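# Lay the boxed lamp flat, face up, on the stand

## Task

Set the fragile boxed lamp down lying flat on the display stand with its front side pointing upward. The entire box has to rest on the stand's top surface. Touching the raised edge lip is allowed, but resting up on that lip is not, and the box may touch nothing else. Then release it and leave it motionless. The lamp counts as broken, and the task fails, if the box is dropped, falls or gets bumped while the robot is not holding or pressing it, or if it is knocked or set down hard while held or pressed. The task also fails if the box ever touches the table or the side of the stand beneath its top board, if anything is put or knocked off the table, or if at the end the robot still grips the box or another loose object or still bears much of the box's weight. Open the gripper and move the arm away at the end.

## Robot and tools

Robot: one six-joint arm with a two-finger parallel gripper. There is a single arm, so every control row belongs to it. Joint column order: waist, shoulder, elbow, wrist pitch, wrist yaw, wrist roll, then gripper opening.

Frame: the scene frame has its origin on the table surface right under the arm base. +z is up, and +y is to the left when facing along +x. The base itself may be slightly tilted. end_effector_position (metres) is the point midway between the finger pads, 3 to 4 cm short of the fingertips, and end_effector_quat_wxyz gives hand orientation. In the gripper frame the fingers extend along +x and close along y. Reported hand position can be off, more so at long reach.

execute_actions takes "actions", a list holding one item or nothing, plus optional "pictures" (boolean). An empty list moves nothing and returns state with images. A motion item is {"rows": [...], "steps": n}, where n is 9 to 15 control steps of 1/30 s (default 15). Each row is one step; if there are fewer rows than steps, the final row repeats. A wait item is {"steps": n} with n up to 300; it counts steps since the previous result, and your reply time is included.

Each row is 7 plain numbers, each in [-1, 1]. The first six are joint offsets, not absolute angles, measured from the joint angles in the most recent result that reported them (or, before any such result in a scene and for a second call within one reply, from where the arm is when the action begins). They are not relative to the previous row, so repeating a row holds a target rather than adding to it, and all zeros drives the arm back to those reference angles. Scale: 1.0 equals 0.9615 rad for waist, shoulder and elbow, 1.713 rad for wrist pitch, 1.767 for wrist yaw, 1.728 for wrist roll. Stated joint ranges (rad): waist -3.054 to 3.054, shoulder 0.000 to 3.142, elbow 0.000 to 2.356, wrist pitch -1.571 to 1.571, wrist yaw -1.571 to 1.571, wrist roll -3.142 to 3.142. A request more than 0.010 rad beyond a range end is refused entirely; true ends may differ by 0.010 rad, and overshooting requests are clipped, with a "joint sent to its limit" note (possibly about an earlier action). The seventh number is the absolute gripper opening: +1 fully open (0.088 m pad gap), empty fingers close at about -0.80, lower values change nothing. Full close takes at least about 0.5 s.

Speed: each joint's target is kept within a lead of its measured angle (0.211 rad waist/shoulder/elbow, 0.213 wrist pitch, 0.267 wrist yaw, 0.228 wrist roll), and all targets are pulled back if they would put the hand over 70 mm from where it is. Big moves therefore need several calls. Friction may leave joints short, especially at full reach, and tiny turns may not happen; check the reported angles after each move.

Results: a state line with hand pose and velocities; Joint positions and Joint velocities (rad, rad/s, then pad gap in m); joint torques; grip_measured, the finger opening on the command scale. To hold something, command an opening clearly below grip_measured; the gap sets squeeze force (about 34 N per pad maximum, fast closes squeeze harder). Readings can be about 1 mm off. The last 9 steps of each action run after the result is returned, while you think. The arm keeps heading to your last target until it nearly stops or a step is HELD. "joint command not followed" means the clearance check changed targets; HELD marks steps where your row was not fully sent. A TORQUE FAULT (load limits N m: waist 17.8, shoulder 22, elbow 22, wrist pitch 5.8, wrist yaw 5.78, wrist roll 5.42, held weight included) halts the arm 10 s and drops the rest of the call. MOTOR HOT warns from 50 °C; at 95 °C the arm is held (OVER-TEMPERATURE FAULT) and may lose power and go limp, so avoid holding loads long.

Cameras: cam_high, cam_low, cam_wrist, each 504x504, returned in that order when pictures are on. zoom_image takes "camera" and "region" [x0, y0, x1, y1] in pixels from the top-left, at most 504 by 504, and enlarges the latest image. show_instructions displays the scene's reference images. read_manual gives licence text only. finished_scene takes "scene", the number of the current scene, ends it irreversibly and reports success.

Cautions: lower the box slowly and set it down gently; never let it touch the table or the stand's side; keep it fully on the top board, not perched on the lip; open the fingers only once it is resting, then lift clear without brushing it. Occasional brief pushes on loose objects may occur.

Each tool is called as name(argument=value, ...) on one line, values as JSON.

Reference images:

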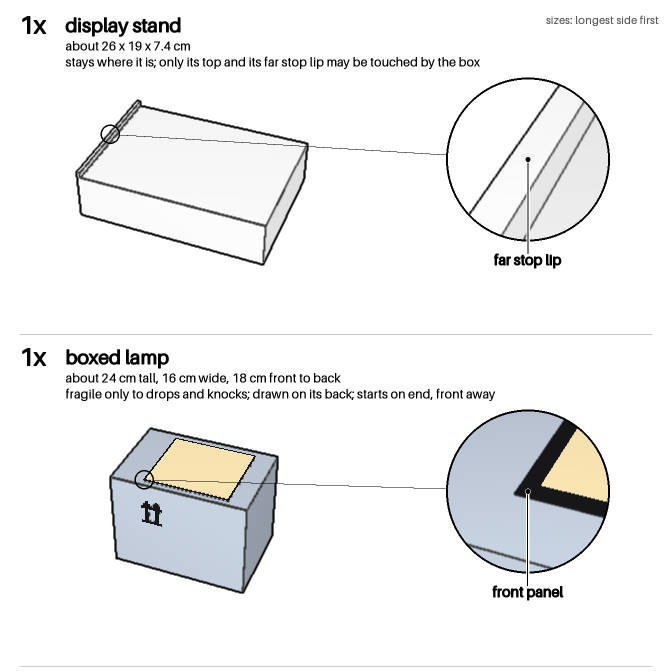

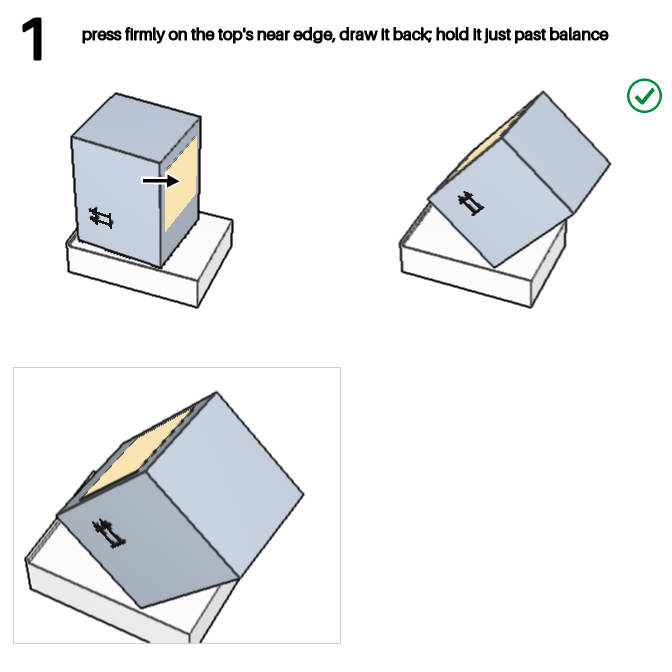

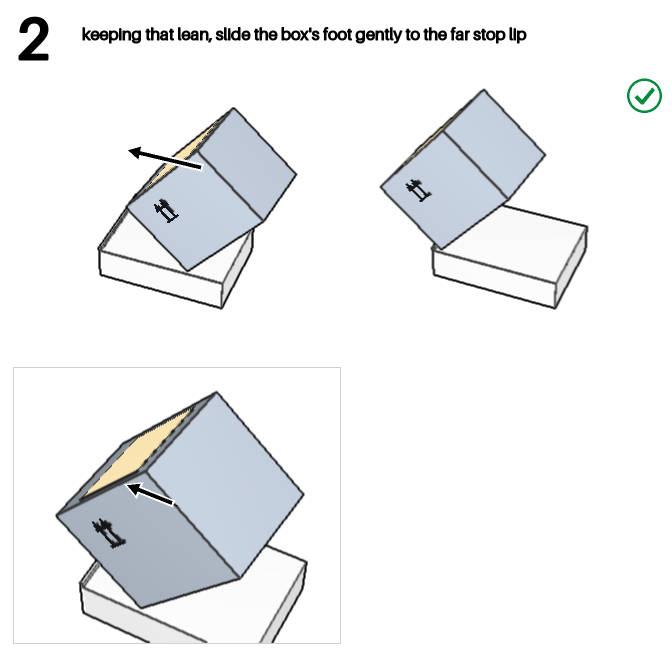

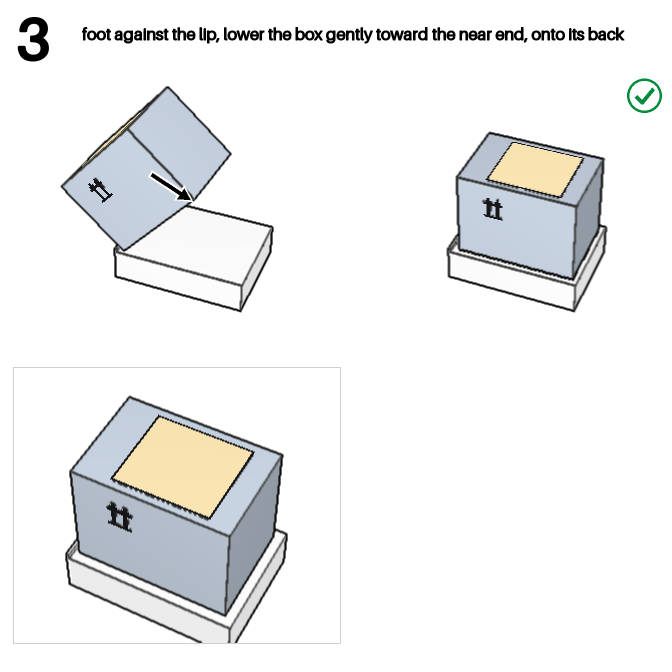

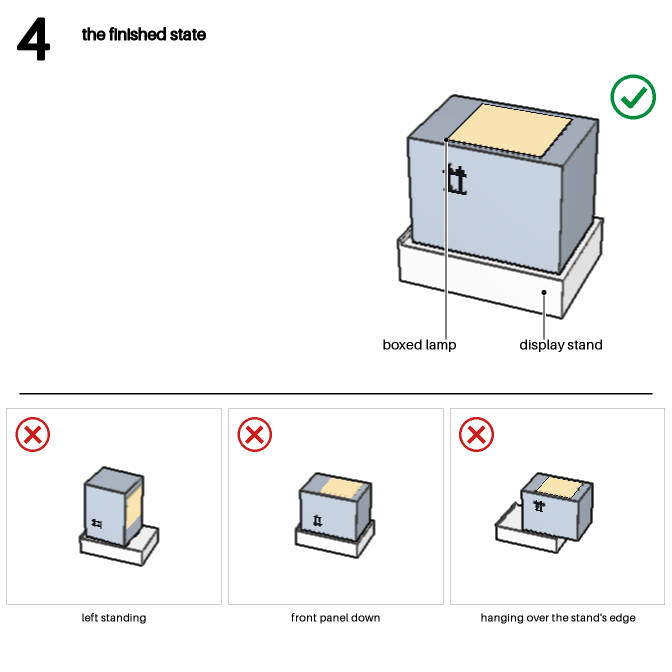

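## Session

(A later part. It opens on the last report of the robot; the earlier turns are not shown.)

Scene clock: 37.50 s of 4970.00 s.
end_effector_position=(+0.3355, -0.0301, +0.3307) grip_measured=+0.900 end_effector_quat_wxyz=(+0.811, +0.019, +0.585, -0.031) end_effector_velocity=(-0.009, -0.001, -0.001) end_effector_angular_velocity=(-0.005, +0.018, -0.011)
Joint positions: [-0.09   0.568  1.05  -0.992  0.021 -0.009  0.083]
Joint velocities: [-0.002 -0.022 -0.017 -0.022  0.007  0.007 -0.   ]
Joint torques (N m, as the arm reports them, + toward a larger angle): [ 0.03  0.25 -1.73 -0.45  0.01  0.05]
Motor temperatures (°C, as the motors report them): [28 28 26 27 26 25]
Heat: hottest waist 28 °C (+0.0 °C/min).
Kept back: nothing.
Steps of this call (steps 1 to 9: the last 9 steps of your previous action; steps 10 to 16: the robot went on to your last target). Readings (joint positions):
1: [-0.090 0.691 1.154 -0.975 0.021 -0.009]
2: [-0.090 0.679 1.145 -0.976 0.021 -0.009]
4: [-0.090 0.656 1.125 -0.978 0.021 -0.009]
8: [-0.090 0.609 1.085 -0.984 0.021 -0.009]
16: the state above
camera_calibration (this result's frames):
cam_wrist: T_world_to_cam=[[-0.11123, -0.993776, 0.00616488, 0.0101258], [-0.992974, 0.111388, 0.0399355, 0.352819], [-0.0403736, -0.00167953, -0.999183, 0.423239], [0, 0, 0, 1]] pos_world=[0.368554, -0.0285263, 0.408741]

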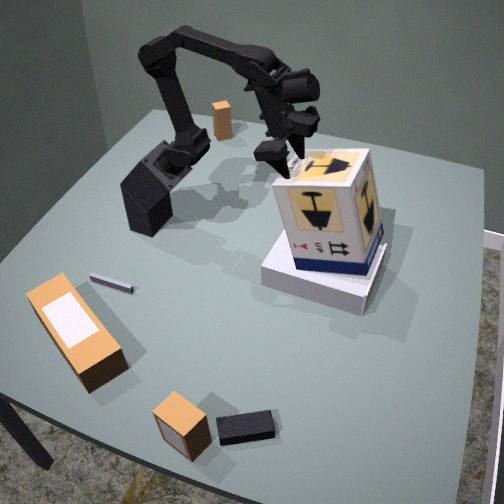

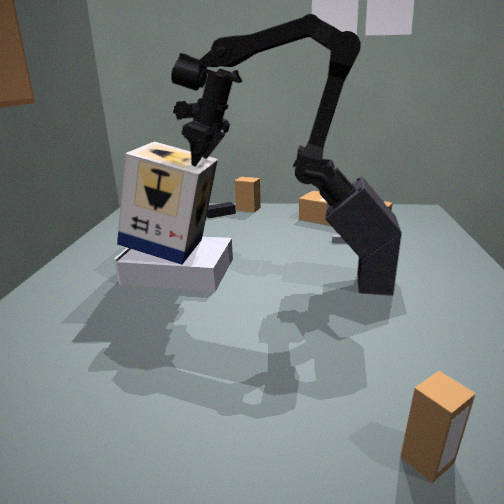

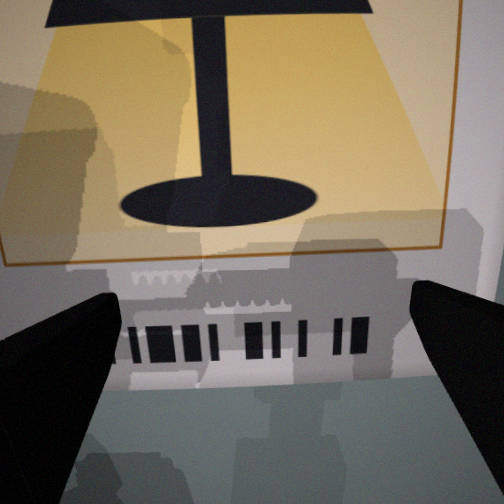

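execute_actions(actions=[{"rows":[[0,0.027,-0.082,-0.011,0,0,0.9],[0,0.015,-0.09,-0.011,0,0,0.9],[0,0.002,-0.099,-0.011,0,0,0.9],[0,-0.01,-0.107,-0.011,0,0,0.9],[0,-0.023,-0.116,-0.011,0,0,0.9],[0,-0.035,-0.124,-0.011,0,0,0.9],[0,-0.048,-0.133,-0.011,0,0,0.9],[0,-0.06,-0.141,-0.011,0,0,0.9],[0,-0.073,-0.15,-0.011,0,0,0.9],[0,-0.085,-0.158,-0.011,0,0,0.9],[0,-0.098,-0.167,-0.011,0,0,0.9],[0,-0.11,-0.175,-0.011,0,0,0.9],[0,-0.123,-0.184,-0.011,0,0,0.9],[0,-0.135,-0.192,-0.011,0,0,0.9],[0,-0.148,-0.201,-0.011,0,0,0.9]],"steps":15}])

execute_actions(actions=[{"steps":16}])

Scene clock: 38.37 s of 4970.00 s.
end_effector_position=(+0.3261, -0.0293, +0.3296) grip_measured=+0.900 end_effector_quat_wxyz=(+0.812, +0.019, +0.583, -0.031) end_effector_velocity=(-0.081, +0.007, -0.013) end_effector_angular_velocity=(-0.000, +0.017, +0.022)
Joint positions: [-0.09   0.527  1.015 -0.994  0.021 -0.009  0.083]
Joint velocities: [-0.002 -0.31  -0.261 -0.066 -0.007 -0.022 -0.   ]
Joint torques (N m, as the arm reports them, + toward a larger angle): [-0.02 -0.04 -1.   -0.33  0.    0.05]
Motor temperatures (°C, as the motors report them): [28 28 26 27 26 25]
Heat: hottest waist 28 °C (+0.0 °C/min).
Steps of this call (steps 1 to 15: the robot went on to your last target; steps 16 to 20: nothing new was sent; steps 21 to 26: the first 6 steps of this action). Readings (joint positions):
21: [-0.090 0.565 1.048 -0.992 0.021 -0.009]
22: [-0.090 0.562 1.045 -0.991 0.021 -0.009]
24: [-0.090 0.547 1.032 -0.991 0.021 -0.009]
26: the state above

Scene clock: 38.90 s of 4970.00 s.
end_effector_position=(+0.2969, -0.0270, +0.3233) grip_measured=+0.900 end_effector_quat_wxyz=(+0.814, +0.019, +0.580, -0.031) end_effector_velocity=(-0.006, +0.003, -0.004) end_effector_angular_velocity=(+0.022, +0.010, -0.001)
Joint positions: [-0.09   0.403  0.91  -1.006  0.02  -0.009  0.083]
Joint velocities: [-0.002 -0.017 -0.022 -0.007 -0.022  0.007 -0.   ]
Joint torques (N m, as the arm reports them, + toward a larger angle): [-0.22 -0.14  0.22  0.57  0.04  0.  ]
Motor temperatures (°C, as the motors report them): [28 28 26 27 26 25]
Heat: hottest waist 28 °C (+0.0 °C/min).
Kept back: nothing.
Steps of this call (steps 1 to 9: the last 9 steps of your previous action; steps 10 to 16: the robot went on to your last target). Readings (joint positions):
1: [-0.090 0.517 1.006 -0.996 0.020 -0.009]
2: [-0.090 0.506 0.997 -0.997 0.020 -0.009]
4: [-0.090 0.484 0.979 -0.997 0.020 -0.009]
8: [-0.090 0.441 0.942 -0.999 0.020 -0.009]
16: the state above

execute_actions(actions=[{"rows":[[0,0.012,-0.064,-0.004,0,0,0.9],[0,0,-0.073,-0.004,0,0,0.9],[0,-0.013,-0.082,-0.004,0,0,0.9],[0,-0.025,-0.091,-0.004,0,0,0.9],[0,-0.037,-0.101,-0.004,0,0,0.9],[0,-0.049,-0.11,-0.004,0,0,0.9],[0,-0.061,-0.119,-0.004,0,0,0.9],[0,-0.074,-0.128,-0.004,0,0,0.9],[0,-0.086,-0.137,-0.004,0,0,0.9],[0,-0.098,-0.146,-0.005,0,0,0.9],[0,-0.11,-0.155,-0.005,0,0,0.9],[0,-0.122,-0.164,-0.005,0,0,0.9],[0,-0.135,-0.174,-0.005,0,0,0.9],[0,-0.147,-0.183,-0.005,0,0,0.9],[0,-0.159,-0.192,-0.005,0,0,0.9]],"steps":15}])

execute_actions(actions=[{"steps":16}], pictures=true)

zoom_image(camera="cam_low", region=[90, 100, 290, 300])

Scene clock: 39.60 s of 4970.00 s.
end_effector_position=(+0.2882, -0.0263, +0.3207) grip_measured=+0.900 end_effector_quat_wxyz=(+0.816, +0.019, +0.577, -0.031) end_effector_velocity=(-0.075, +0.007, -0.025) end_effector_angular_velocity=(+0.006, -0.003, +0.011)
Joint positions: [-0.09   0.36   0.874 -1.007  0.02  -0.009  0.083]
Joint velocities: [ 0.002 -0.32  -0.266 -0.051 -0.007 -0.007  0.   ]
Joint torques (N m, as the arm reports them, + toward a larger angle): [-0.21 -0.44  0.77  0.44  0.04 -0.07]
Motor temperatures (°C, as the motors report them): [28 28 26 27 26 25]
Heat: hottest waist 28 °C (+0.0 °C/min).
Steps of this call (steps 1 to 15: the robot went on to your last target; steps 16 to 21: the first 6 steps of this action). Readings (joint positions):
16: [-0.090 0.399 0.908 -1.006 0.020 -0.009]
17: [-0.090 0.395 0.905 -1.005 0.020 -0.009]
19: [-0.090 0.380 0.891 -1.005 0.020 -0.009]
21: the state above

Scene clock: 40.13 s of 4970.00 s.
end_effector_position=(+0.2555, -0.0231, +0.2965) grip_measured=+0.900 end_effector_quat_wxyz=(+0.804, +0.020, +0.594, -0.029) end_effector_velocity=(+0.006, -0.002, +0.005) end_effector_angular_velocity=(-0.023, -0.054, +0.030)
Joint positions: [-0.09   0.254  0.74  -1.02   0.019 -0.009  0.083]
Joint velocities: [-0.002 -0.027 -0.007  0.037  0.007 -0.037 -0.   ]
Joint torques (N m, as the arm reports them, + toward a larger angle): [-0.17 -2.05  4.48  1.1   0.09  0.01]
Motor temperatures (°C, as the motors report them): [28 28 26 27 26 25]
Heat: hottest waist 28 °C (+0.0 °C/min).
Kept back: nothing.
Steps of this call (steps 1 to 9: the last 9 steps of your previous action; steps 10 to 16: the robot went on to your last target). Readings (joint positions):
1: [-0.090 0.349 0.866 -1.008 0.020 -0.009]
2: [-0.090 0.338 0.857 -1.009 0.020 -0.009]
4: [-0.090 0.316 0.837 -1.010 0.020 -0.009]
8: [-0.090 0.280 0.790 -1.015 0.019 -0.009]
16: the state above
camera_calibration (this result's frames):
cam_wrist: T_world_to_cam=[[-0.110191, -0.993899, 0.00483988, 0.00843531], [-0.991864, 0.110275, 0.0635992, 0.266613], [-0.0637448, 0.00220755, -0.997964, 0.391485], [0, 0, 0, 1]] pos_world=[0.290329, -0.0218812, 0.373691]

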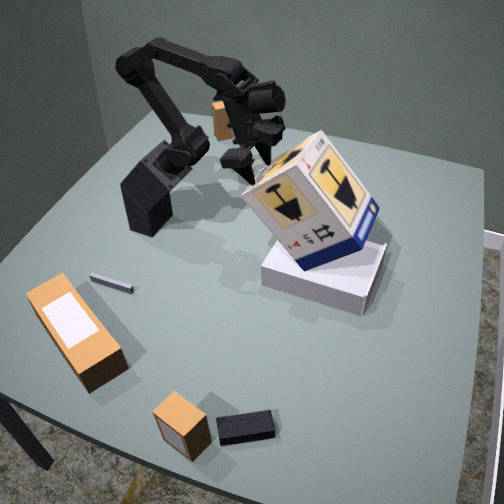

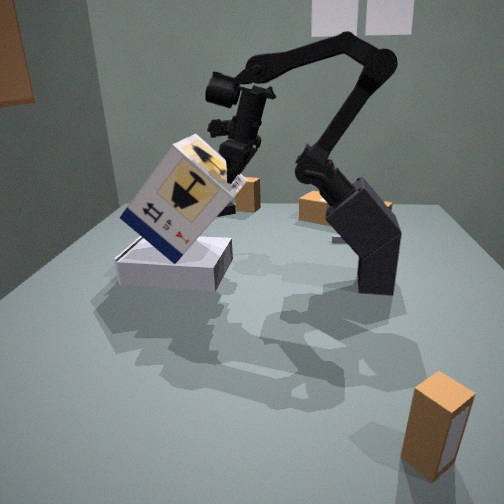

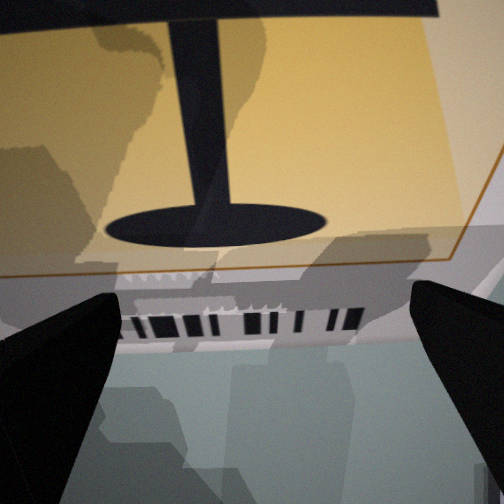

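Region (90, 100, 290, 300) of cam_low's 504x504 image, scaled by 2.520, with more detail than that image has.

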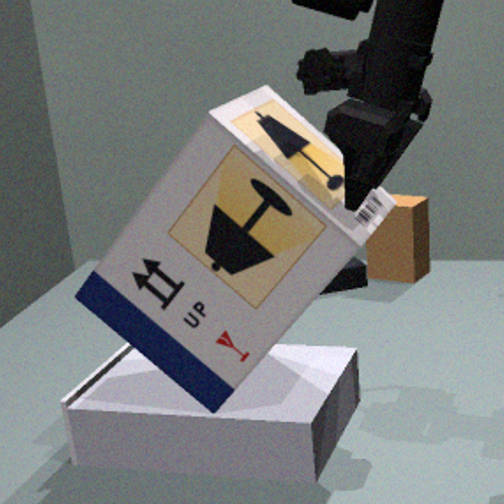

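execute_actions(actions=[{"rows":[[0,0.002,-0.017,0.008,0,0,0.9],[0,0.008,-0.019,0.013,0,0,0.9],[0,0.013,-0.02,0.019,0,0,0.9],[0,0.017,-0.022,0.026,0,0,0.9],[0,0.021,-0.024,0.033,0,0,0.9],[0,0.025,-0.026,0.04,0,0,0.9],[0,0.03,-0.028,0.047,0,0,0.9],[0,0.034,-0.029,0.054,0,0,0.9],[0,0.038,-0.031,0.061,0,0,0.9],[0,0.042,-0.033,0.068,0,0,0.9],[0,0.046,-0.035,0.075,0,0,0.9],[0,0.05,-0.037,0.082,0,0,0.9],[0,0.055,-0.038,0.089,0,0,0.9],[0,0.059,-0.04,0.096,0,0,0.9],[0,0.063,-0.042,0.102,0,0,0.9]],"steps":15}])

execute_actions(actions=[{"steps":18}], pictures=true)

zoom_image(camera="cam_low", region=[90, 100, 290, 300])

zoom_image(camera="cam_high", region=[220, 120, 420, 320])

Scene clock: 41.43 s of 4970.00 s.
end_effector_position=(+0.2621, -0.0236, +0.2963) grip_measured=+0.900 end_effector_quat_wxyz=(+0.811, +0.020, +0.584, -0.030) end_effector_velocity=(+0.061, -0.004, -0.009) end_effector_angular_velocity=(-0.011, -0.183, +0.004)
Joint positions: [-0.09   0.26   0.735 -0.983  0.019 -0.009  0.083]
Joint velocities: [-0.002  0.11  -0.037  0.33  -0.007 -0.007  0.   ]
Joint torques (N m, as the arm reports them, + toward a larger angle): [ 0.01 -1.18  4.39  1.21 -0.04  0.  ]
Motor temperatures (°C, as the motors report them): [28 28 26 27 26 25]
Heat: hottest waist 28 °C (+0.0 °C/min).
Steps of this call (steps 1 to 15: the robot went on to your last target; steps 16 to 33: nothing new was sent; steps 34 to 39: the first 6 steps of this action). Readings (joint positions):
34: [-0.090 0.253 0.739 -1.019 0.019 -0.009]
35: [-0.090 0.253 0.739 -1.018 0.019 -0.009]
37: [-0.090 0.254 0.737 -1.005 0.019 -0.009]
39: the state above

Scene clock: 42.03 s of 4970.00 s.
end_effector_position=(+0.2844, -0.0253, +0.2903) grip_measured=+0.900 end_effector_quat_wxyz=(+0.829, +0.019, +0.558, -0.031) end_effector_velocity=(-0.000, -0.000, -0.001) end_effector_angular_velocity=(-0.001, -0.002, +0.004)
Joint positions: [-0.09   0.307  0.713 -0.853  0.02  -0.009  0.083]
Joint velocities: [-0.007 -0.002 -0.007  0.007 -0.007 -0.007 -0.   ]
Joint torques (N m, as the arm reports them, + toward a larger angle): [ 0.13 -1.66  4.99  1.34  0.01  0.06]
Motor temperatures (°C, as the motors report them): [28 28 26 27 26 25]
Heat: hottest waist 28 °C (+0.0 °C/min).
Kept back: nothing.
Steps of this call (steps 1 to 9: the last 9 steps of your previous action; steps 10 to 18: the robot went on to your last target). Readings (joint positions):
1: [-0.090 0.264 0.734 -0.972 0.019 -0.009]
2: [-0.090 0.268 0.732 -0.962 0.019 -0.009]
4: [-0.090 0.277 0.728 -0.939 0.019 -0.009]
8: [-0.090 0.293 0.720 -0.892 0.020 -0.009]
18: the state above
camera_calibration (this result's frames):
cam_wrist: T_world_to_cam=[[-0.112313, -0.99367, 0.00227753, 0.0108616], [-0.993383, 0.112225, -0.0244233, 0.32194], [0.0240131, -0.00500552, -0.999699, 0.362503], [0, 0, 0, 1]] pos_world=[0.312324, -0.0235223, 0.370232]

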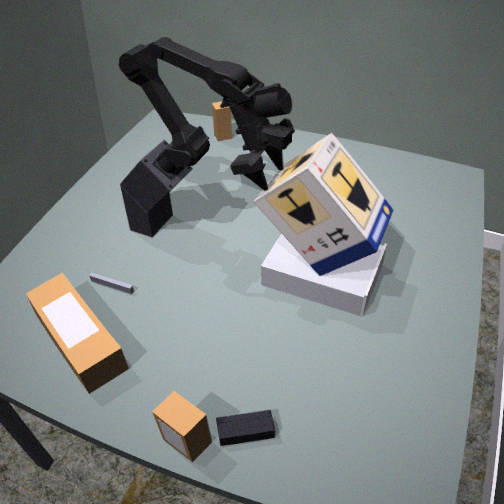

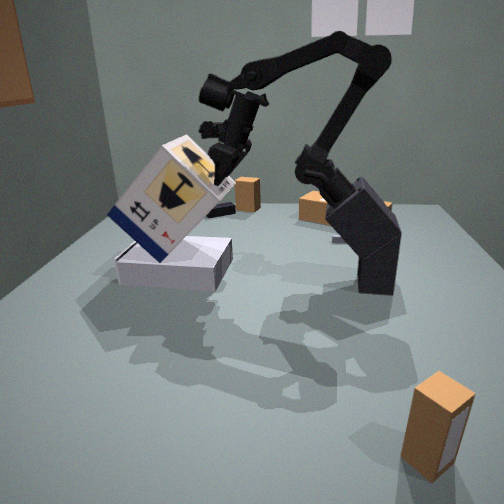

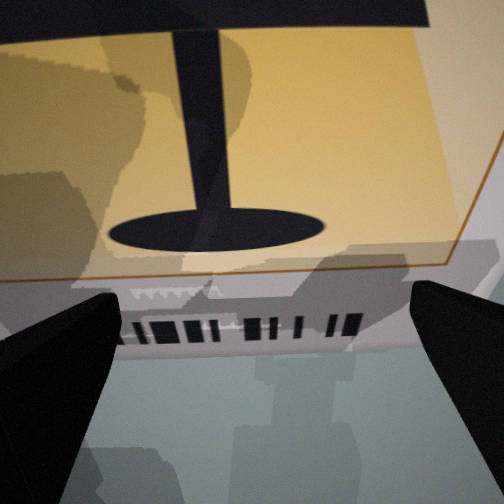

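Region (90, 100, 290, 300) of cam_low's 504x504 image, scaled by 2.520, with more detail than that image has.

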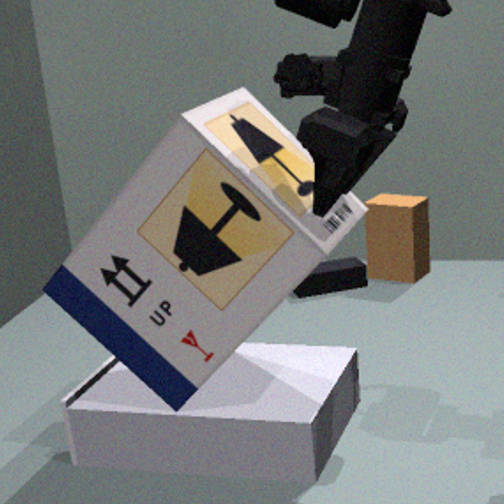

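Region (220, 120, 420, 320) of cam_high's 504x504 image, scaled by 2.520, with more detail than that image has.

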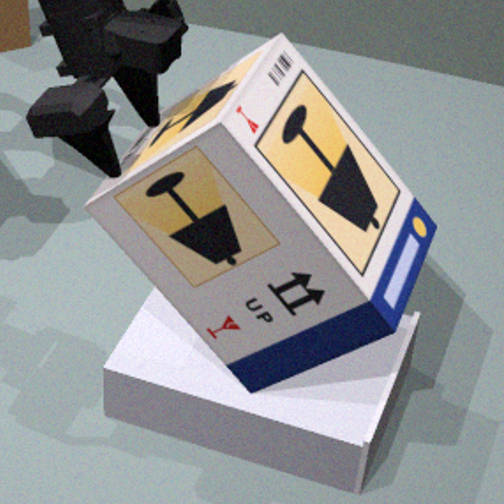

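execute_actions(actions=[{"rows":[[-0.003,0.01,-0.015,0.011,0,0,0.9],[-0.005,0.013,-0.018,0.02,0,0,0.9],[-0.007,0.016,-0.022,0.031,0,0,0.9],[-0.008,0.019,-0.025,0.042,0,0,0.9],[-0.009,0.023,-0.029,0.053,0,0,0.9],[-0.011,0.026,-0.032,0.064,0,0,0.9],[-0.012,0.029,-0.036,0.075,0,0,0.9],[-0.013,0.033,-0.039,0.086,0,0,0.9],[-0.015,0.036,-0.043,0.097,0,0,0.9],[-0.016,0.039,-0.046,0.108,0,0,0.9],[-0.017,0.043,-0.05,0.119,0,0,0.9],[-0.019,0.046,-0.053,0.13,0,0,0.9],[-0.02,0.049,-0.057,0.141,0,0,0.9],[-0.021,0.053,-0.061,0.152,0,0,0.9],[-0.022,0.056,-0.064,0.161,0,0,0.9]],"steps":15}])

execute_actions(actions=[{"steps":18}], pictures=true)

zoom_image(camera="cam_low", region=[60, 100, 260, 300])

Scene clock: 44.27 s of 4970.00 s.
end_effector_position=(+0.2945, -0.0265, +0.2902) grip_measured=+0.900 end_effector_quat_wxyz=(+0.840, +0.018, +0.541, -0.034) end_effector_velocity=(+0.074, -0.014, -0.002) end_effector_angular_velocity=(-0.067, -0.295, -0.018)
Joint positions: [-0.093  0.317  0.704 -0.79   0.019 -0.009  0.083]
Joint velocities: [-0.042  0.085 -0.076  0.462  0.007 -0.022 -0.   ]
Joint torques (N m, as the arm reports them, + toward a larger angle): [-0.65 -1.56  4.88  1.44  0.08  0.01]
Motor temperatures (°C, as the motors report them): [28 28 26 27 26 25]
Heat: hottest waist 28 °C (+0.0 °C/min).
Steps of this call (steps 1 to 15: the robot went on to your last target; steps 16 to 61: nothing new was sent; steps 62 to 67: the first 6 steps of this action). Readings (joint positions):
62: [-0.090 0.308 0.713 -0.851 0.020 -0.009]
63: [-0.090 0.308 0.712 -0.846 0.020 -0.009]
65: [-0.091 0.312 0.708 -0.822 0.019 -0.009]
67: the state above

Scene clock: 44.87 s of 4970.00 s.
end_effector_position=(+0.3259, -0.0311, +0.2911) grip_measured=+0.900 end_effector_quat_wxyz=(+0.875, +0.016, +0.482, -0.041) end_effector_velocity=(-0.001, +0.001, +0.002) end_effector_angular_velocity=(+0.000, -0.002, +0.008)
Joint positions: [-0.106  0.352  0.668 -0.583  0.016 -0.009  0.083]
Joint velocities: [-0.002 -0.007  0.002 -0.007 -0.007 -0.007 -0.   ]
Joint torques (N m, as the arm reports them, + toward a larger angle): [-0.46 -1.52  5.04  1.49  0.16  0.05]
Motor temperatures (°C, as the motors report them): [28 28 26 27 26 25]
Heat: hottest waist 28 °C (+0.0 °C/min).
Kept back: nothing.
Steps of this call (steps 1 to 9: the last 9 steps of your previous action; steps 10 to 18: the robot went on to your last target). Readings (joint positions):
1: [-0.095 0.321 0.701 -0.773 0.018 -0.009]
2: [-0.095 0.324 0.698 -0.755 0.018 -0.009]
4: [-0.098 0.330 0.691 -0.719 0.018 -0.009]
8: [-0.103 0.342 0.678 -0.645 0.016 -0.009]
18: the state above
camera_calibration (this result's frames):
cam_wrist: T_world_to_cam=[[-0.125534, -0.992084, 0.00323991, 0.0137946], [-0.971803, 0.12231, -0.201594, 0.408697], [0.199602, -0.0284556, -0.979464, 0.298464], [0, 0, 0, 1]] pos_world=[0.339331, -0.0278093, 0.374681]

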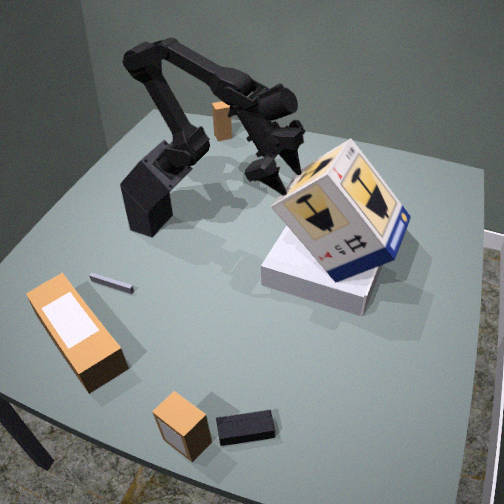

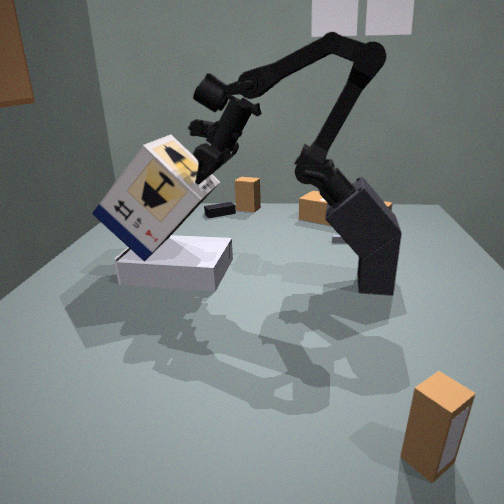

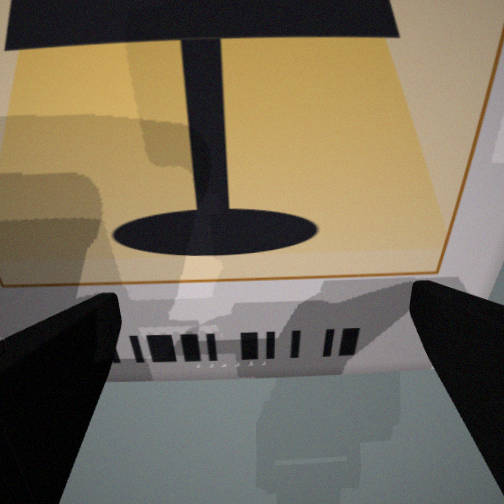

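Region (60, 100, 260, 300) of cam_low's 504x504 image, scaled by 2.520, with more detail than that image has.

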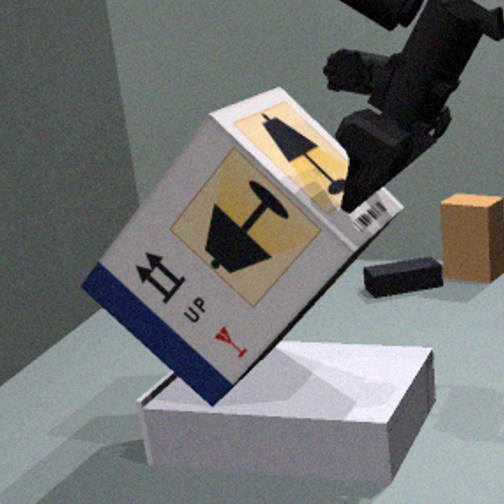

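execute_actions(actions=[{"rows":[[-0.007,0.013,-0.019,0.01,0,0,0.9],[-0.008,0.019,-0.021,0.019,0,0,0.9],[-0.01,0.026,-0.023,0.03,0,0,0.9],[-0.011,0.033,-0.025,0.041,0,0,0.9],[-0.013,0.041,-0.028,0.052,0,0,0.9],[-0.014,0.049,-0.03,0.063,0,0,0.9],[-0.016,0.057,-0.032,0.074,0,0,0.9],[-0.017,0.065,-0.035,0.085,0,0,0.9],[-0.019,0.073,-0.037,0.096,0,0,0.9],[-0.02,0.081,-0.039,0.107,0,0,0.9],[-0.022,0.089,-0.042,0.118,0,0,0.9],[-0.023,0.097,-0.044,0.129,0,0,0.9],[-0.025,0.104,-0.046,0.14,0,0,0.9],[-0.026,0.111,-0.049,0.151,0,0,0.9],[-0.027,0.118,-0.051,0.16,0,0,0.9]],"steps":15}])

execute_actions(actions=[{"steps":18}], pictures=true)

zoom_image(camera="cam_low", region=[60, 100, 260, 300])

zoom_image(camera="cam_high", region=[240, 120, 440, 320])

Scene clock: 45.70 s of 4970.00 s.
end_effector_position=(+0.3352, -0.0329, +0.2901) grip_measured=+0.900 end_effector_quat_wxyz=(+0.883, +0.015, +0.468, -0.044) end_effector_velocity=(+0.085, -0.012, -0.004) end_effector_angular_velocity=(-0.040, -0.293, +0.004)
Joint positions: [-0.113  0.374  0.659 -0.521  0.014 -0.009  0.083]
Joint velocities: [-0.046  0.193 -0.061  0.549 -0.037 -0.022 -0.   ]
Joint torques (N m, as the arm reports them, + toward a larger angle): [-0.25 -1.89  5.11  1.54  0.13  0.04]
Motor temperatures (°C, as the motors report them): [28 28 27 27 26 25]
Heat: hottest waist 28 °C (+0.0 °C/min).
Steps of this call (steps 1 to 15: the robot went on to your last target; steps 16 to 19: nothing new was sent; steps 20 to 25: the first 6 steps of this action). Readings (joint positions):
20: [-0.107 0.353 0.667 -0.581 0.016 -0.009]
21: [-0.107 0.354 0.666 -0.575 0.016 -0.009]
23: [-0.109 0.361 0.662 -0.552 0.015 -0.009]
25: the state above

Scene clock: 46.30 s of 4970.00 s.
end_effector_position=(+0.3638, -0.0386, +0.2841) grip_measured=+0.900 end_effector_quat_wxyz=(+0.903, +0.012, +0.426, -0.051) end_effector_velocity=(-0.000, +0.003, -0.001) end_effector_angular_velocity=(+0.020, -0.005, +0.007)
Joint positions: [-0.129  0.457  0.631 -0.315  0.01  -0.009  0.083]
Joint velocities: [-0.002 -0.002 -0.007  0.007 -0.022  0.007 -0.   ]
Joint torques (N m, as the arm reports them, + toward a larger angle): [-0.46 -2.74  5.05  1.67  0.25  0.  ]
Motor temperatures (°C, as the motors report them): [28 28 27 27 26 25]
Heat: hottest waist 28 °C (+0.0 °C/min).
Kept back: nothing.
Steps of this call (steps 1 to 9: the last 9 steps of your previous action; steps 10 to 18: the robot went on to your last target). Readings (joint positions):
1: [-0.114 0.380 0.657 -0.503 0.014 -0.009]
2: [-0.116 0.388 0.655 -0.486 0.013 -0.009]
4: [-0.119 0.403 0.650 -0.450 0.012 -0.009]
8: [-0.124 0.433 0.640 -0.376 0.011 -0.009]
18: the state above
camera_calibration (this result's frames):
cam_wrist: T_world_to_cam=[[-0.138739, -0.990288, 0.00896557, 0.0143897], [-0.937555, 0.128424, -0.323262, 0.467436], [0.318971, -0.0532546, -0.946267, 0.230023], [0, 0, 0, 1]] pos_world=[0.366873, -0.0335303, 0.368639]

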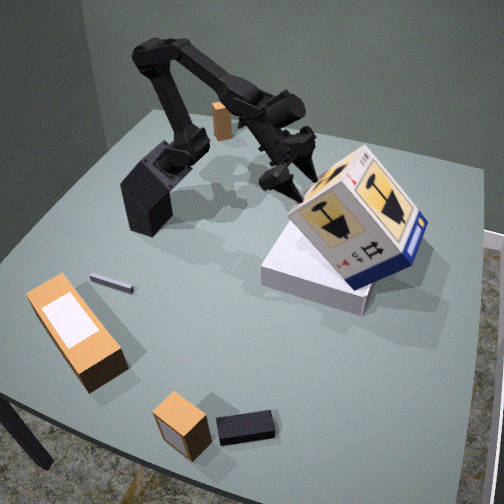

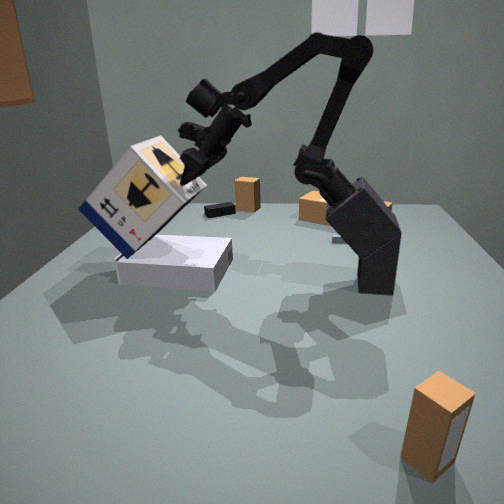

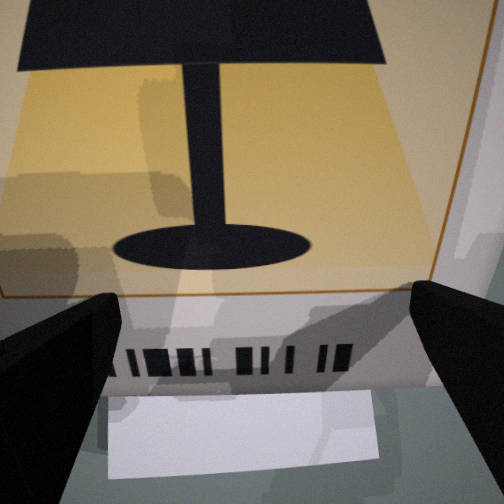

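Region (60, 100, 260, 300) of cam_low's 504x504 image, scaled by 2.520, with more detail than that image has.

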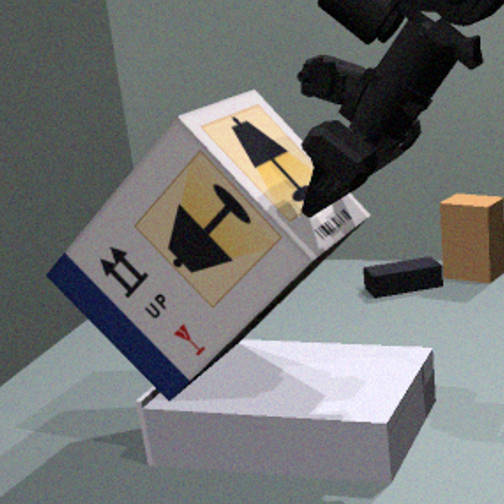

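Region (240, 120, 440, 320) of cam_high's 504x504 image, scaled by 2.520, with more detail than that image has.

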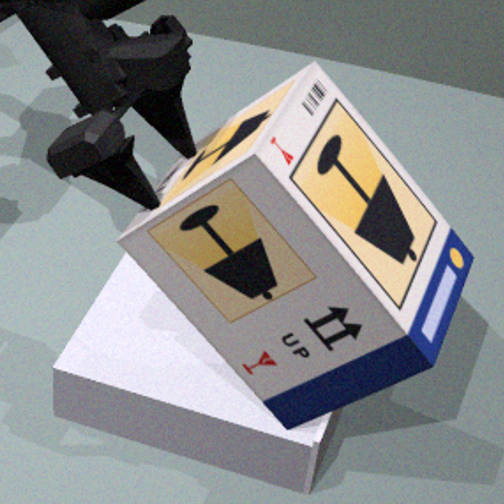

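execute_actions(actions=[{"rows":[[0,0.011,-0.011,0.008,0,0,0.9],[0,0.015,-0.01,0.012,0,0,0.9],[0,0.018,-0.01,0.015,-0.002,0,0.9],[0,0.022,-0.01,0.019,-0.004,0,0.9],[0,0.025,-0.01,0.023,-0.006,0,0.9],[0,0.029,-0.01,0.027,-0.008,0,0.9],[0,0.032,-0.01,0.03,-0.01,0,0.9],[0,0.036,-0.01,0.034,-0.011,0,0.9],[0,0.039,-0.01,0.038,-0.012,0,0.9],[0,0.043,-0.01,0.042,-0.013,0,0.9],[0,0.046,-0.01,0.045,-0.014,0,0.9],[0,0.05,-0.01,0.049,-0.015,0,0.9],[0,0.053,-0.01,0.053,-0.015,0,0.9],[0,0.057,-0.01,0.057,-0.015,0,0.9],[0,0.06,-0.01,0.06,-0.015,0,0.9]],"steps":15}])

execute_actions(actions=[{"steps":18}], pictures=true)

zoom_image(camera="cam_low", region=[60, 100, 260, 300])

zoom_image(camera="cam_high", region=[240, 120, 440, 320])

Scene clock: 47.37 s of 4970.00 s.
end_effector_position=(+0.3682, -0.0391, +0.2846) grip_measured=+0.900 end_effector_quat_wxyz=(+0.906, +0.011, +0.419, -0.051) end_effector_velocity=(+0.024, +0.002, -0.007) end_effector_angular_velocity=(+0.016, -0.058, +0.028)
Joint positions: [-0.129  0.469  0.631 -0.289  0.01  -0.009  0.083]
Joint velocities: [-0.002  0.09  -0.007  0.154 -0.037 -0.007 -0.   ]
Joint torques (N m, as the arm reports them, + toward a larger angle): [-0.2  -2.48  5.31  1.76 -0.33  0.04]
Motor temperatures (°C, as the motors report them): [28 28 27 28 26 25]
Heat: hottest waist 28 °C (+0.0 °C/min).
Steps of this call (steps 1 to 15: the robot went on to your last target; steps 16 to 26: nothing new was sent; steps 27 to 32: the first 6 steps of this action). Readings (joint positions):
27: [-0.129 0.458 0.631 -0.313 0.010 -0.009]
28: [-0.129 0.459 0.631 -0.310 0.010 -0.009]
30: [-0.129 0.463 0.631 -0.300 0.010 -0.009]
32: the state above

Scene clock: 47.97 s of 4970.00 s.
end_effector_position=(+0.3799, -0.0381, +0.2850) grip_measured=+0.899 end_effector_quat_wxyz=(+0.914, +0.014, +0.402, -0.045) end_effector_velocity=(-0.002, +0.001, -0.003) end_effector_angular_velocity=(-0.010, +0.013, +0.019)
Joint positions: [-0.13   0.503  0.631 -0.218 -0.006 -0.009  0.083]
Joint velocities: [-0.002  0.002 -0.002 -0.007 -0.007 -0.022 -0.   ]
Joint torques (N m, as the arm reports them, + toward a larger angle): [-0.03 -2.38  5.67  1.77 -0.46  0.06]
Motor temperatures (°C, as the motors report them): [28 28 27 28 26 25]
Heat: hottest waist 28 °C (+0.0 °C/min).
Kept back: nothing.
Steps of this call (steps 1 to 9: the last 9 steps of your previous action; steps 10 to 18: the robot went on to your last target). Readings (joint positions):
1: [-0.129 0.472 0.631 -0.283 0.009 -0.009]
2: [-0.129 0.475 0.631 -0.277 0.007 -0.009]
4: [-0.129 0.483 0.631 -0.265 0.003 -0.009]
8: [-0.129 0.496 0.631 -0.239 -0.005 -0.009]
18: the state above
camera_calibration (this result's frames):
cam_wrist: T_world_to_cam=[[-0.128825, -0.991659, -0.00395186, 0.0169613], [-0.920373, 0.121046, -0.371836, 0.489756], [0.369213, -0.0442645, -0.92829, 0.201835], [0, 0, 0, 1]] pos_world=[0.378423, -0.033529, 0.369537]

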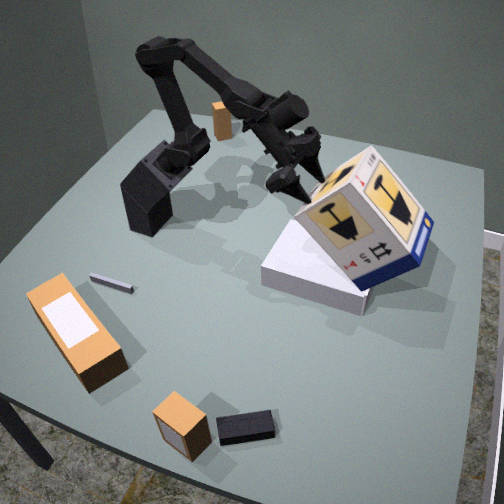

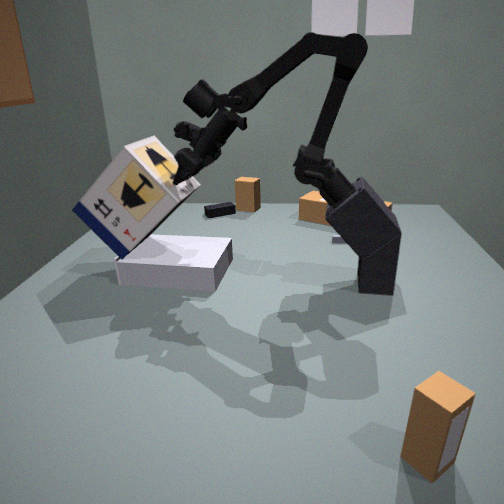

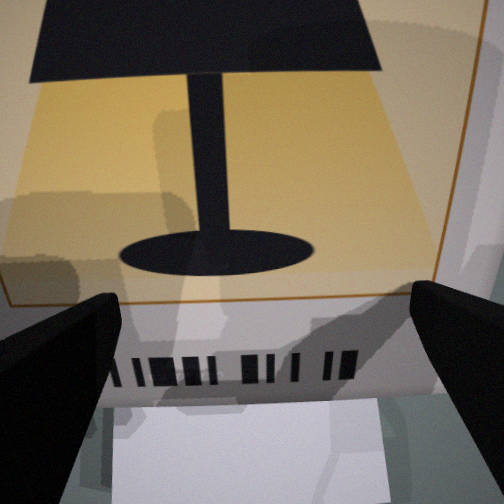

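Region (60, 100, 260, 300) of cam_low's 504x504 image, scaled by 2.520, with more detail than that image has.

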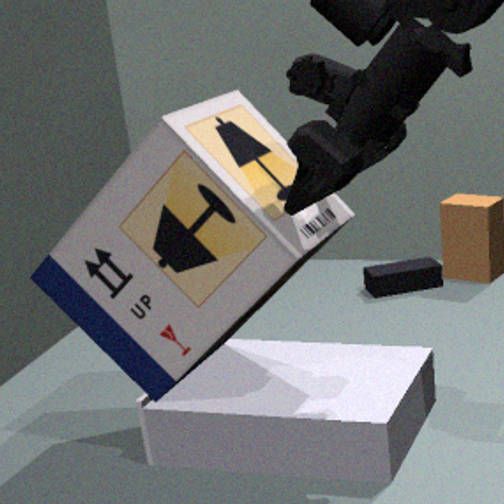

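Region (240, 120, 440, 320) of cam_high's 504x504 image, scaled by 2.520, with more detail than that image has.

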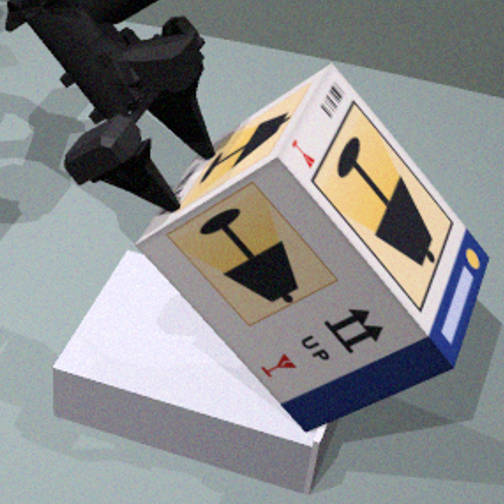

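execute_actions(actions=[{"rows":[[0,0.007,-0.011,0.003,-0.004,0,0.9],[0,0.002,-0.012,0.003,-0.004,0,0.9],[0,-0.003,-0.013,0.002,-0.004,0,0.9],[0,-0.007,-0.015,0.001,-0.004,0,0.9],[0,-0.01,-0.017,0.001,-0.004,0,0.9],[0,-0.014,-0.019,0,-0.004,0,0.9],[0,-0.017,-0.021,-0.001,-0.004,0,0.9],[0,-0.02,-0.023,-0.001,-0.004,0,0.9],[0,-0.024,-0.025,-0.002,-0.004,0,0.9],[0,-0.027,-0.027,-0.003,-0.004,0,0.9],[0,-0.03,-0.03,-0.003,-0.004,0,0.9],[0,-0.034,-0.032,-0.004,-0.004,0,0.9],[0,-0.037,-0.034,-0.005,-0.004,0,0.9],[0,-0.041,-0.036,-0.005,-0.004,0,0.9],[0,-0.044,-0.038,-0.006,-0.004,0,0.9]],"steps":15}])

execute_actions(actions=[{"steps":22}], pictures=true)

zoom_image(camera="cam_low", region=[60, 100, 260, 300])

Scene clock: 49.00 s of 4970.00 s.
end_effector_position=(+0.3796, -0.0381, +0.2853) grip_measured=+0.899 end_effector_quat_wxyz=(+0.915, +0.013, +0.401, -0.045) end_effector_velocity=(-0.009, +0.003, -0.001) end_effector_angular_velocity=(+0.011, -0.013, +0.001)
Joint positions: [-0.13   0.5    0.63  -0.217 -0.006 -0.009  0.083]
Joint velocities: [ 0.002 -0.046 -0.042  0.007 -0.007  0.007 -0.   ]
Joint torques (N m, as the arm reports them, + toward a larger angle): [ 0.09 -4.22  4.87  1.53 -0.3  -0.03]
Motor temperatures (°C, as the motors report them): [28 28 27 28 26 25]
Heat: hottest waist 28 °C (+0.0 °C/min).
Steps of this call (steps 1 to 15: the robot went on to your last target; steps 16 to 25: nothing new was sent; steps 26 to 31: the first 6 steps of this action). Readings (joint positions):
26: [-0.130 0.503 0.631 -0.217 -0.006 -0.009]
27: [-0.130 0.503 0.631 -0.217 -0.006 -0.009]
29: [-0.130 0.502 0.631 -0.217 -0.006 -0.009]
31: the state above

Scene clock: 49.73 s of 4970.00 s.
end_effector_position=(+0.3709, -0.0369, +0.2829) grip_measured=+0.900 end_effector_quat_wxyz=(+0.913, +0.014, +0.405, -0.043) end_effector_velocity=(-0.004, +0.001, -0.003) end_effector_angular_velocity=(-0.009, +0.023, +0.019)
Joint positions: [-0.13   0.467  0.604 -0.233 -0.009 -0.01   0.083]
Joint velocities: [-0.002 -0.002 -0.002 -0.022 -0.007 -0.022 -0.   ]
Joint torques (N m, as the arm reports them, + toward a larger angle): [-0.03 -4.07  5.26  1.79 -0.14  0.01]
Motor temperatures (°C, as the motors report them): [28 28 27 28 26 25]
Heat: hottest waist 28 °C (+0.0 °C/min).
Kept back: nothing.
Steps of this call (steps 1 to 9: the last 9 steps of your previous action; steps 10 to 22: the robot went on to your last target). Readings (joint positions):
1: [-0.130 0.498 0.628 -0.218 -0.007 -0.009]
2: [-0.130 0.496 0.626 -0.220 -0.007 -0.009]
4: [-0.130 0.491 0.622 -0.224 -0.007 -0.010]
8: [-0.130 0.478 0.612 -0.229 -0.008 -0.010]
22: the state above
camera_calibration (this result's frames):
cam_wrist: T_world_to_cam=[[-0.12687, -0.991904, -0.00554446, 0.0167897], [-0.922793, 0.120077, -0.366107, 0.479786], [0.363809, -0.0413318, -0.930556, 0.206068], [0, 0, 0, 1]] pos_world=[0.369903, -0.0324403, 0.367504]

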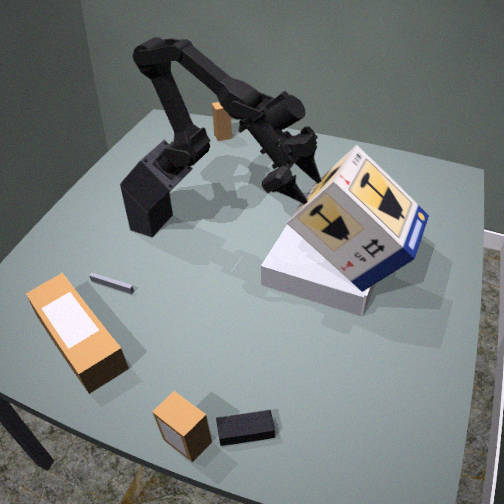

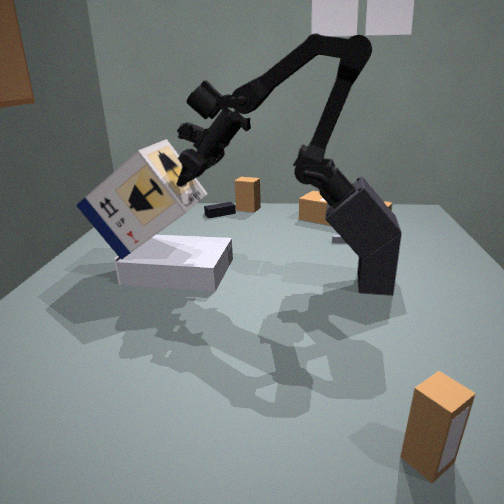

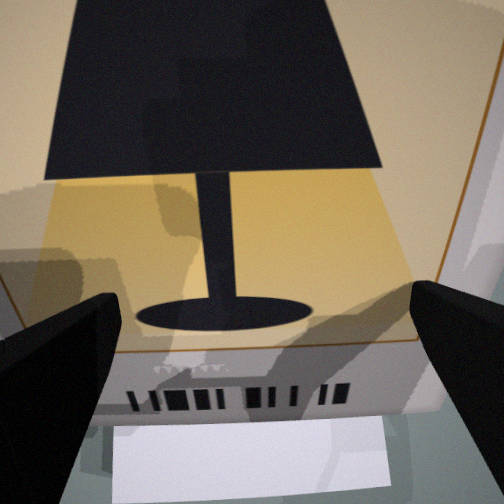

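Region (60, 100, 260, 300) of cam_low's 504x504 image, scaled by 2.520, with more detail than that image has.

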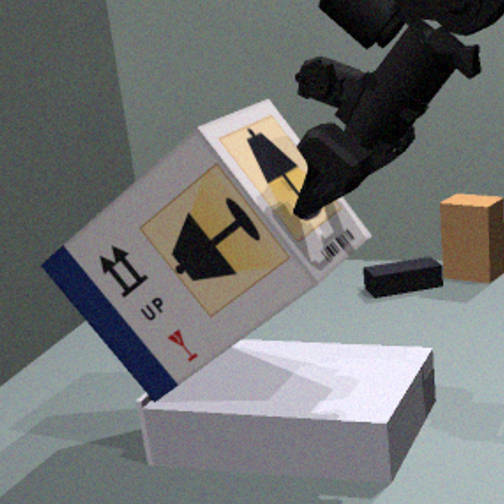

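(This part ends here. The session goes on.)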